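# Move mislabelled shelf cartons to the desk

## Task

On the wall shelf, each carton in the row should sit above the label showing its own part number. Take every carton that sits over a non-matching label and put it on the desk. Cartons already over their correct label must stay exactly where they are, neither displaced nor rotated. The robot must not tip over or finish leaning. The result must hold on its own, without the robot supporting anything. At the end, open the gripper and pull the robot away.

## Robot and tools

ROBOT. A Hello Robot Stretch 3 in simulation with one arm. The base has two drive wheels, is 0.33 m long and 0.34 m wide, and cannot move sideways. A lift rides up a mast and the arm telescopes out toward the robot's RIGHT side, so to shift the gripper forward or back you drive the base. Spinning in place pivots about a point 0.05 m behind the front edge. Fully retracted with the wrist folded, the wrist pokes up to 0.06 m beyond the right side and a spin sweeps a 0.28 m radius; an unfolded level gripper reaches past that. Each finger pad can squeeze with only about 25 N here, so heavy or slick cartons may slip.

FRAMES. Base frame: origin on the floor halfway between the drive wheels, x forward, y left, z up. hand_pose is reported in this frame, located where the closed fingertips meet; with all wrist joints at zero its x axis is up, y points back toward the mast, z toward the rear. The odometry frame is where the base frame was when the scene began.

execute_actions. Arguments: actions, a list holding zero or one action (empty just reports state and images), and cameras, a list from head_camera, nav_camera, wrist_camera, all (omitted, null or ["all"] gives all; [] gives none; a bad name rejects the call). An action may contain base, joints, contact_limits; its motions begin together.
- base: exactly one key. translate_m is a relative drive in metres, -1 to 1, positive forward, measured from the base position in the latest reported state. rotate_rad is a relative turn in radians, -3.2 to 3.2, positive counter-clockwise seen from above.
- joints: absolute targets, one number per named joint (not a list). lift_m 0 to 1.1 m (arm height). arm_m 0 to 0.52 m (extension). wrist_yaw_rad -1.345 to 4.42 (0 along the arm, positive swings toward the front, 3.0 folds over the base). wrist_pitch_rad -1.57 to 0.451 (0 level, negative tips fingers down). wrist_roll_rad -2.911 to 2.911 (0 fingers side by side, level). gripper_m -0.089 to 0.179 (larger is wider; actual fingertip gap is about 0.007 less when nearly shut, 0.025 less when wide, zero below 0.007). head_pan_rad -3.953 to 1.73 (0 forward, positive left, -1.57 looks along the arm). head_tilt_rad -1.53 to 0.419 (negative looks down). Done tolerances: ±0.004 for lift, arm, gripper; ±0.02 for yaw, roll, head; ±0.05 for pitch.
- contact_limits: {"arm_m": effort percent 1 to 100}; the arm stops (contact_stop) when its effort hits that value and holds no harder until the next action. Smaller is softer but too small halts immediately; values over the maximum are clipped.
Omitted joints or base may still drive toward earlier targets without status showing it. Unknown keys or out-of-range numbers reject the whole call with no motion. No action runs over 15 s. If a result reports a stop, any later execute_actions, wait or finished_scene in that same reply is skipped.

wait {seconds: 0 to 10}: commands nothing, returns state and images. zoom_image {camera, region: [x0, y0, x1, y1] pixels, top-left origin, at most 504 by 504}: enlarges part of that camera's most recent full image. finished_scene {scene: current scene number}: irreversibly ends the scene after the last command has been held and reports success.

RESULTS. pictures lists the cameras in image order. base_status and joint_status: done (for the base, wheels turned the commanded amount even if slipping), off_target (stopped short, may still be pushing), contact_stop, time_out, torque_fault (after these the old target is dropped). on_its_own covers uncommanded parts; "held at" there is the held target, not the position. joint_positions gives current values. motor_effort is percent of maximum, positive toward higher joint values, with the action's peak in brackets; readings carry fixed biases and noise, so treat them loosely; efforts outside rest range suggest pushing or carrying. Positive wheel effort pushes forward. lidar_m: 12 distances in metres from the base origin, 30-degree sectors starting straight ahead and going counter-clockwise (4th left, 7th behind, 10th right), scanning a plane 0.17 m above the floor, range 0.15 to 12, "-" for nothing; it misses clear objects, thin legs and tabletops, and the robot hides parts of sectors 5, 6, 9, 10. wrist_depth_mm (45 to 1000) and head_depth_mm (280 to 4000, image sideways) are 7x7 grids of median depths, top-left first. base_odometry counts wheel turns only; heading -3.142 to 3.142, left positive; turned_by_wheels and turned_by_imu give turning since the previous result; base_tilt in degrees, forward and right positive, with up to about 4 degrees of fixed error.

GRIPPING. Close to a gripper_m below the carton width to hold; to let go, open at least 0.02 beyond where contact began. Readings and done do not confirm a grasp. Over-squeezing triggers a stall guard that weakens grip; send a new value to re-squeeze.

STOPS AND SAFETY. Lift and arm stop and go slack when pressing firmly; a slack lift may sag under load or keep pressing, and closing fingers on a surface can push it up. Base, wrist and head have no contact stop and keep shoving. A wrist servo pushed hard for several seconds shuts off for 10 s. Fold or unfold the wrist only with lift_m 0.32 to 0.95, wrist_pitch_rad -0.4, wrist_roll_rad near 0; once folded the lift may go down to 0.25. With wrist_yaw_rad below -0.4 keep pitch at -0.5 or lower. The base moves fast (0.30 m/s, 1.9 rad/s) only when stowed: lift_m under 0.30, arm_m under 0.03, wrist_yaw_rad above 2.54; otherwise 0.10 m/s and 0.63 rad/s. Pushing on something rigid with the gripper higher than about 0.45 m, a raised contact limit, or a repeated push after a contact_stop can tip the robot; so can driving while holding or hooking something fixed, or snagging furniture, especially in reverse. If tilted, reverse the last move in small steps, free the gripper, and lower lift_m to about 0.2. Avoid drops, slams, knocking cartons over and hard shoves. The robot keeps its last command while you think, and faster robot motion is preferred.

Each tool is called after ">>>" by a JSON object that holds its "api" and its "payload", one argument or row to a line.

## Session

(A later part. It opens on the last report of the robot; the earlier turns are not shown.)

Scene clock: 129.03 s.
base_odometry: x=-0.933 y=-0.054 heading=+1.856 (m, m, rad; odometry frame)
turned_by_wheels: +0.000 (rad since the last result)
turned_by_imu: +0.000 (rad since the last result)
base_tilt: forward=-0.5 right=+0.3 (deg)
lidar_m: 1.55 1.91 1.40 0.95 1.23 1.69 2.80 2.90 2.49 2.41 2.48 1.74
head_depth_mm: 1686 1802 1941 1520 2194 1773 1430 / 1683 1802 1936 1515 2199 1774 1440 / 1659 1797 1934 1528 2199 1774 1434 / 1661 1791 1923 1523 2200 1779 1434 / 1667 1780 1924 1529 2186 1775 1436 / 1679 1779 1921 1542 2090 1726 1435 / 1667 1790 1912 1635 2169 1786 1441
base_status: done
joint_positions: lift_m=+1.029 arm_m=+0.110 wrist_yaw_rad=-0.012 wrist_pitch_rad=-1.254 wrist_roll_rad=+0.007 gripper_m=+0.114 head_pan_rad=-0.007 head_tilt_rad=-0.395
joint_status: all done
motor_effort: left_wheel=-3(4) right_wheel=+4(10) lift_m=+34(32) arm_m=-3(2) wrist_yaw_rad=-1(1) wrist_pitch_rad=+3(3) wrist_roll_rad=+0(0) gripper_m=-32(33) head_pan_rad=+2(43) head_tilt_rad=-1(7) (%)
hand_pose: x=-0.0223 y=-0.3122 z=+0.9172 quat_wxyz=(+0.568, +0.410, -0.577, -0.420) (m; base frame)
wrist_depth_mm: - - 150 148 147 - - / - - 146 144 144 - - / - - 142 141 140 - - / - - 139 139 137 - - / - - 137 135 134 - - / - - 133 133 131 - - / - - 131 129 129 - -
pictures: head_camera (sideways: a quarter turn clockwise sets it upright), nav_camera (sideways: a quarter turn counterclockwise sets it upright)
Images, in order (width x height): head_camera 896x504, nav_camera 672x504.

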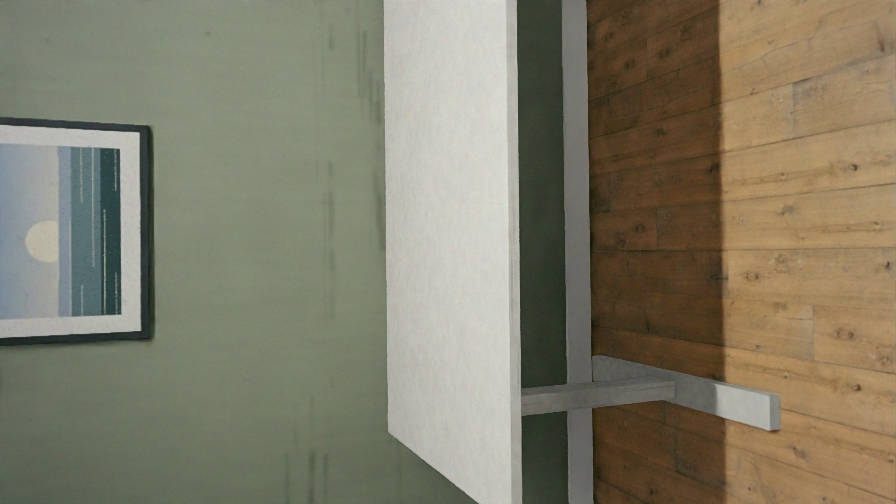

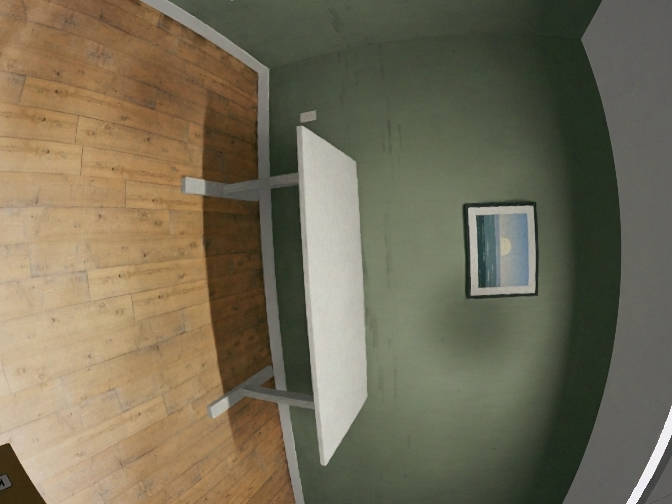

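>>> {"api": "execute_actions", "payload": {
  "actions": [
    {"base": {"translate_m": 0.61}, "joints": {"arm_m": 0.518, "lift_m": 1.018, "head_pan_rad": -1.57, "head_tilt_rad": -0.65}}
  ],
  "cameras": []
}}

>>> {"api": "execute_actions", "payload": {
  "actions": [
    {"base": {"rotate_rad": 1.56}}
  ],
  "cameras": ["head_camera"]
}}

Scene clock: 139.37 s.
base_odometry: x=-1.104 y=+0.531 heading=+1.856 (m, m, rad; odometry frame)
turned_by_wheels: +0.000 (rad since the last result)
turned_by_imu: -0.002 (rad since the last result)
base_tilt: forward=-0.6 right=+0.3 (deg)
lidar_m: 1.35 0.96 1.40 1.35 1.23 1.69 3.40 3.39 2.50 2.39 1.26 1.25
head_depth_mm: 2011 - 2554 2164 1709 1430 1220 / 2006 2338 2524 2138 1718 1430 1221 / 1986 2351 2434 704 1670 1430 1225 / 2010 2267 773 678 1677 1432 1226 / 2059 2281 2533 2178 1717 1432 1219 / 2058 2271 2559 2161 1717 1435 1231 / 2077 2284 2538 2179 1725 1435 1229
base_status: done
joint_positions: lift_m=+1.018 arm_m=+0.518 wrist_yaw_rad=-0.013 wrist_pitch_rad=-1.254 wrist_roll_rad=+0.007 gripper_m=+0.114 head_pan_rad=-1.563 head_tilt_rad=-0.642
joint_status: all done
motor_effort: left_wheel=-2(3) right_wheel=+3(10) lift_m=+13(32) arm_m=+4(6) wrist_yaw_rad=+0(2) wrist_pitch_rad=+3(2) wrist_roll_rad=+0(0) gripper_m=-32(32) head_pan_rad=-4(43) head_tilt_rad=-2(14) (%)
hand_pose: x=-0.0224 y=-0.7196 z=+0.9062 quat_wxyz=(+0.568, +0.410, -0.577, -0.420) (m; base frame)
wrist_depth_mm: - - 150 148 147 - - / - - 146 145 144 - - / - - 143 141 141 - - / - - 139 138 137 - - / - - 136 135 134 - - / - - 132 132 131 - - / - - 131 130 129 973 974
pictures: none
No camera images: the call's "cameras" was empty. Leave "cameras" out to get every camera's image.

Scene clock: 142.80 s.
base_odometry: x=-1.104 y=+0.531 heading=-2.868 (m, m, rad; odometry frame)
turned_by_wheels: +1.560 (rad since the last result)
turned_by_imu: +1.545 (rad since the last result)
base_tilt: forward=-0.5 right=+0.4 (deg)
lidar_m: 1.35 1.23 1.69 3.41 3.42 2.50 2.39 1.27 1.25 1.36 0.96 1.40
head_depth_mm: 1114 - 1272 951 804 1421 1222 / 1117 1298 1279 953 804 1433 1224 / 1103 1303 1219 707 785 1424 1225 / 1132 1275 772 676 784 1432 1223 / 1145 1275 1292 958 809 1437 1222 / 1145 1276 1290 960 812 1400 1227 / 1145 1268 1291 962 810 1434 1205
base_status: done
joint_positions: lift_m=+1.018 arm_m=+0.518 wrist_yaw_rad=-0.013 wrist_pitch_rad=-1.254 wrist_roll_rad=+0.007 gripper_m=+0.114 head_pan_rad=-1.563 head_tilt_rad=-0.642
joint_status: not commanded
motor_effort: left_wheel=-2(8) right_wheel=+3(14) lift_m=+13(13) arm_m=+4(4) wrist_yaw_rad=+0(0) wrist_pitch_rad=+3(2) wrist_roll_rad=+0(0) gripper_m=-32(33) head_pan_rad=-3(3) head_tilt_rad=-3(2) (%)
hand_pose: x=-0.0224 y=-0.7196 z=+0.9062 quat_wxyz=(+0.568, +0.410, -0.577, -0.420) (m; base frame)
wrist_depth_mm: 395 391 149 148 147 372 370 / 383 377 146 144 143 362 364 / 371 367 142 141 140 354 353 / 364 363 140 139 138 350 345 / 356 354 136 135 134 340 344 / 351 - 133 133 131 - 333 / 342 342 131 129 129 328 324
pictures: head_camera (sideways: a quarter turn clockwise sets it upright)
Images, in order (width x height): head_camera 896x504.

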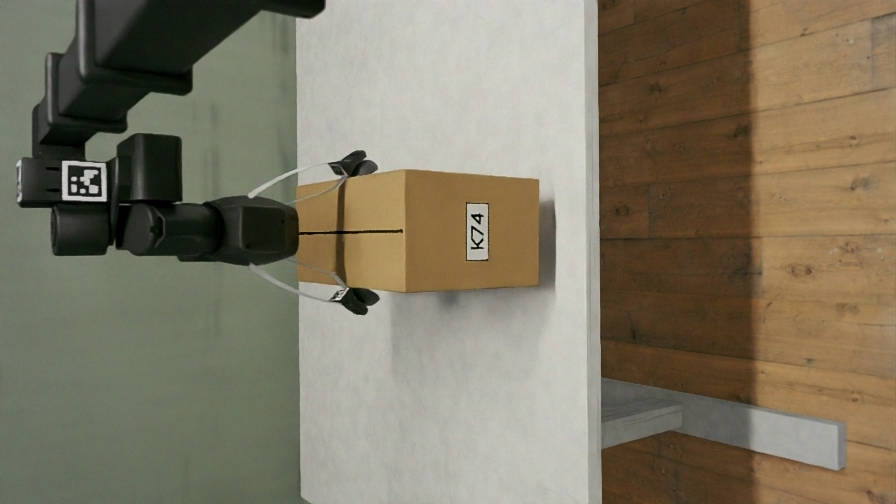

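>>> {"api": "execute_actions", "payload": {
  "actions": [
    {"joints": {"lift_m": 0.983}}
  ],
  "cameras": ["head_camera"]
}}

Scene clock: 147.33 s.
base_odometry: x=-1.104 y=+0.531 heading=-2.868 (m, m, rad; odometry frame)
turned_by_wheels: +0.000 (rad since the last result)
turned_by_imu: +0.000 (rad since the last result)
base_tilt: forward=-0.5 right=+0.4 (deg)
lidar_m: 1.35 1.23 1.69 3.39 3.39 2.50 2.39 1.27 1.24 1.35 0.96 1.40
head_depth_mm: 1144 - 1191 933 803 1422 1221 / 1132 1318 1275 953 806 1428 1221 / 1126 1324 1283 720 769 1421 1220 / 1140 1260 830 701 761 1432 1224 / 1148 1273 1284 954 809 1435 1224 / 1143 1269 1290 960 811 1399 1226 / 1142 1272 1288 961 812 1436 1203
base_status: not commanded
joint_positions: lift_m=+0.984 arm_m=+0.518 wrist_yaw_rad=-0.013 wrist_pitch_rad=-1.254 wrist_roll_rad=+0.007 gripper_m=+0.114 head_pan_rad=-1.563 head_tilt_rad=-0.642
joint_status: all done
motor_effort: left_wheel=-2(1) right_wheel=+3(3) lift_m=+13(9) arm_m=+4(3) wrist_yaw_rad=+0(0) wrist_pitch_rad=+2(3) wrist_roll_rad=+0(0) gripper_m=-32(32) head_pan_rad=-2(3) head_tilt_rad=-2(2) (%)
hand_pose: x=-0.0224 y=-0.7196 z=+0.8712 quat_wxyz=(+0.568, +0.410, -0.577, -0.420) (m; base frame)
wrist_depth_mm: 348 349 150 147 146 338 336 / 345 344 147 145 143 330 326 / 338 334 142 141 140 322 322 / 330 328 139 138 136 318 313 / 323 322 136 135 134 307 309 / 317 - 133 132 131 - 302 / 312 305 130 130 129 294 297
pictures: head_camera (sideways: a quarter turn clockwise sets it upright)
Images, in order (width x height): head_camera 896x504.

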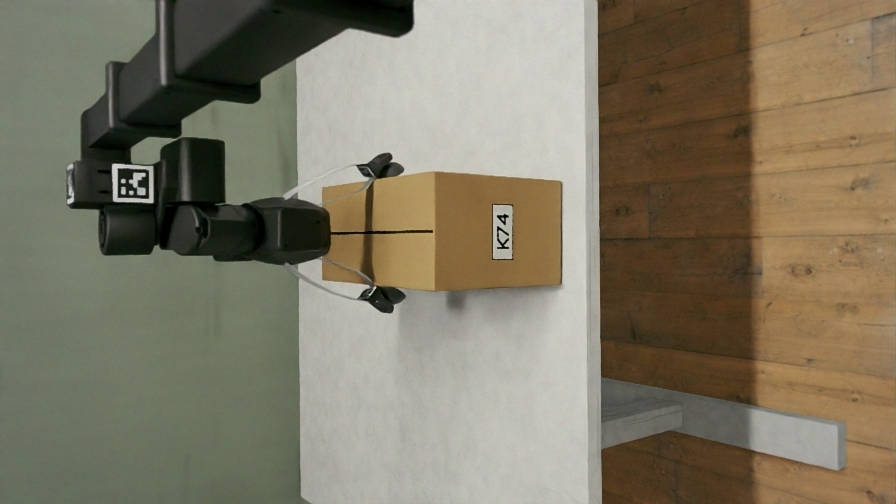

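>>> {"api": "execute_actions", "payload": {
  "actions": [
    {"joints": {"lift_m": 0.981, "gripper_m": 0.175}}
  ],
  "cameras": ["wrist_camera"]
}}

Scene clock: 151.30 s.
base_odometry: x=-1.104 y=+0.531 heading=-2.868 (m, m, rad; odometry frame)
turned_by_wheels: +0.000 (rad since the last result)
turned_by_imu: +0.000 (rad since the last result)
base_tilt: forward=-0.5 right=+0.4 (deg)
lidar_m: 1.35 1.23 1.69 3.39 3.40 2.51 2.39 1.27 1.24 1.35 0.96 1.40
head_depth_mm: 1147 - 1161 933 804 1423 1221 / 1135 1318 1273 953 805 1420 1220 / 1136 1313 1276 722 770 1427 1224 / 1145 1262 837 706 763 1433 1218 / 1153 1267 1285 959 809 1430 1229 / 1144 1269 1285 958 814 1405 1234 / 1145 1272 1286 962 811 1432 1200
base_status: not commanded
joint_positions: lift_m=+0.981 arm_m=+0.518 wrist_yaw_rad=-0.013 wrist_pitch_rad=-1.254 wrist_roll_rad=+0.007 gripper_m=+0.157 head_pan_rad=-1.563 head_tilt_rad=-0.642
joint_status: gripper_m off_target (ended at +0.157, target +0.175); the others done
motor_effort: left_wheel=-2(2) right_wheel=+3(3) lift_m=+13(9) arm_m=+4(3) wrist_yaw_rad=+0(0) wrist_pitch_rad=+2(3) wrist_roll_rad=+0(0) gripper_m=+100(100) head_pan_rad=-3(4) head_tilt_rad=-2(3) (%)
hand_pose: x=-0.0224 y=-0.7196 z=+0.8692 quat_wxyz=(+0.568, +0.410, -0.577, -0.420) (m; base frame)
wrist_depth_mm: 349 352 151 149 148 335 331 / 340 338 147 146 144 331 325 / 334 333 144 143 142 322 321 / 329 320 141 139 139 313 311 / 320 324 138 137 136 307 306 / 314 - 135 133 133 133 300 / 307 306 132 131 130 293 293
pictures: wrist_camera
Images, in order (width x height): wrist_camera 644x364.

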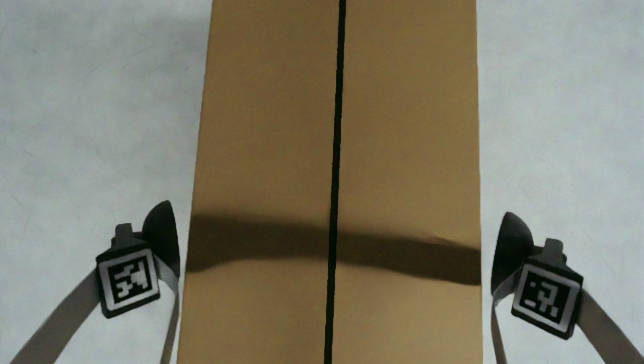

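>>> {"api": "execute_actions", "payload": {
  "actions": [
    {"joints": {"gripper_m": 0.175, "lift_m": 0.992, "arm_m": 0.12}}
  ]
}}

Scene clock: 156.40 s.
base_odometry: x=-1.104 y=+0.531 heading=-2.868 (m, m, rad; odometry frame)
turned_by_wheels: +0.000 (rad since the last result)
turned_by_imu: +0.000 (rad since the last result)
base_tilt: forward=-0.5 right=+0.4 (deg)
lidar_m: 1.35 1.23 1.69 3.39 3.41 2.50 2.39 1.26 1.24 1.35 0.96 1.40
head_depth_mm: 1149 1255 - - 1170 1427 1223 / 1147 1254 - - 784 1391 1222 / 1148 1277 - - - 1394 1231 / 1144 1269 1284 709 758 1400 1221 / 1145 1276 1290 956 809 1402 1227 / 1143 1273 1290 959 809 1405 1219 / 1143 1273 1293 962 815 1427 1203
base_status: not commanded
joint_positions: lift_m=+0.991 arm_m=+0.120 wrist_yaw_rad=-0.013 wrist_pitch_rad=-1.254 wrist_roll_rad=+0.007 gripper_m=+0.175 head_pan_rad=-1.563 head_tilt_rad=-0.642
joint_status: all done
motor_effort: left_wheel=-1(3) right_wheel=+3(3) lift_m=+33(34) arm_m=-3(6) wrist_yaw_rad=-1(0) wrist_pitch_rad=+3(3) wrist_roll_rad=+0(0) gripper_m=+1(0) head_pan_rad=-3(4) head_tilt_rad=-2(2) (%)
hand_pose: x=-0.0224 y=-0.3222 z=+0.8792 quat_wxyz=(+0.568, +0.410, -0.577, -0.420) (m; base frame)
wrist_depth_mm: - - 377 371 369 369 353 / - - - - - - - / - - - - - - - / - - - - - - - / - - - - - - - / - - - - - - 956 / - - - 980 982 948 975
pictures: head_camera (sideways: a quarter turn clockwise sets it upright), nav_camera (sideways: a quarter turn counterclockwise sets it upright), wrist_camera
Images, in order (width x height): head_camera 896x504, nav_camera 672x504, wrist_camera 644x364.

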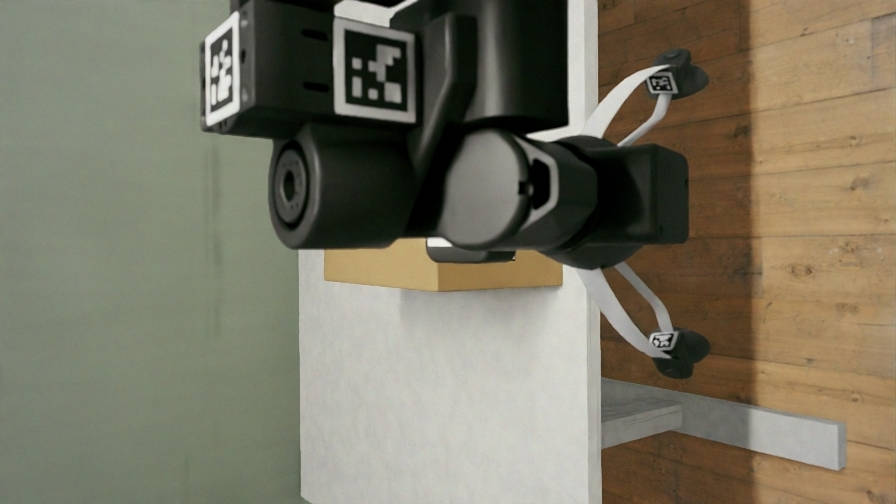

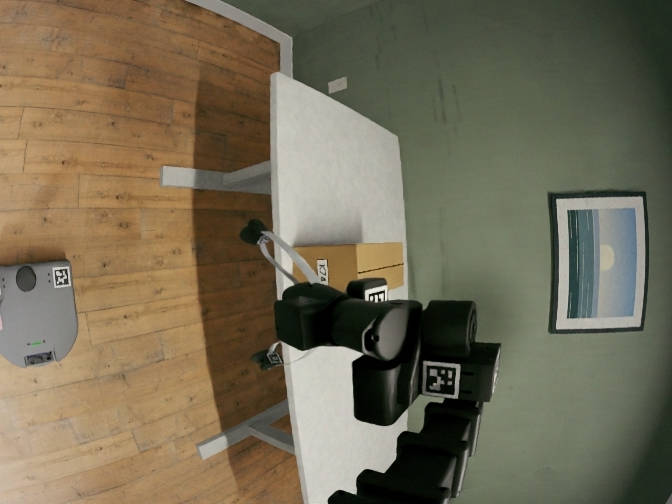

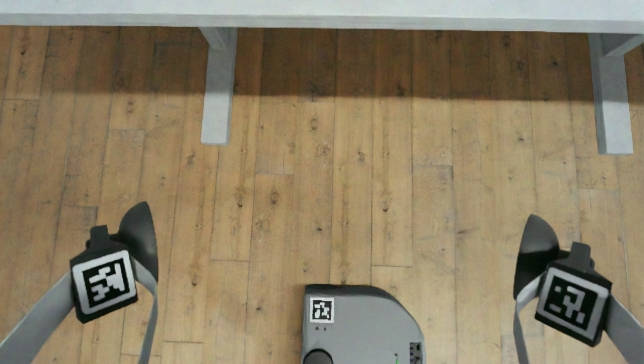

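The carton is standing on the desk and the gripper is clear of it.

>>> {"api": "finished_scene", "payload": {
  "scene": 2
}}

The scene is finished: the task was done.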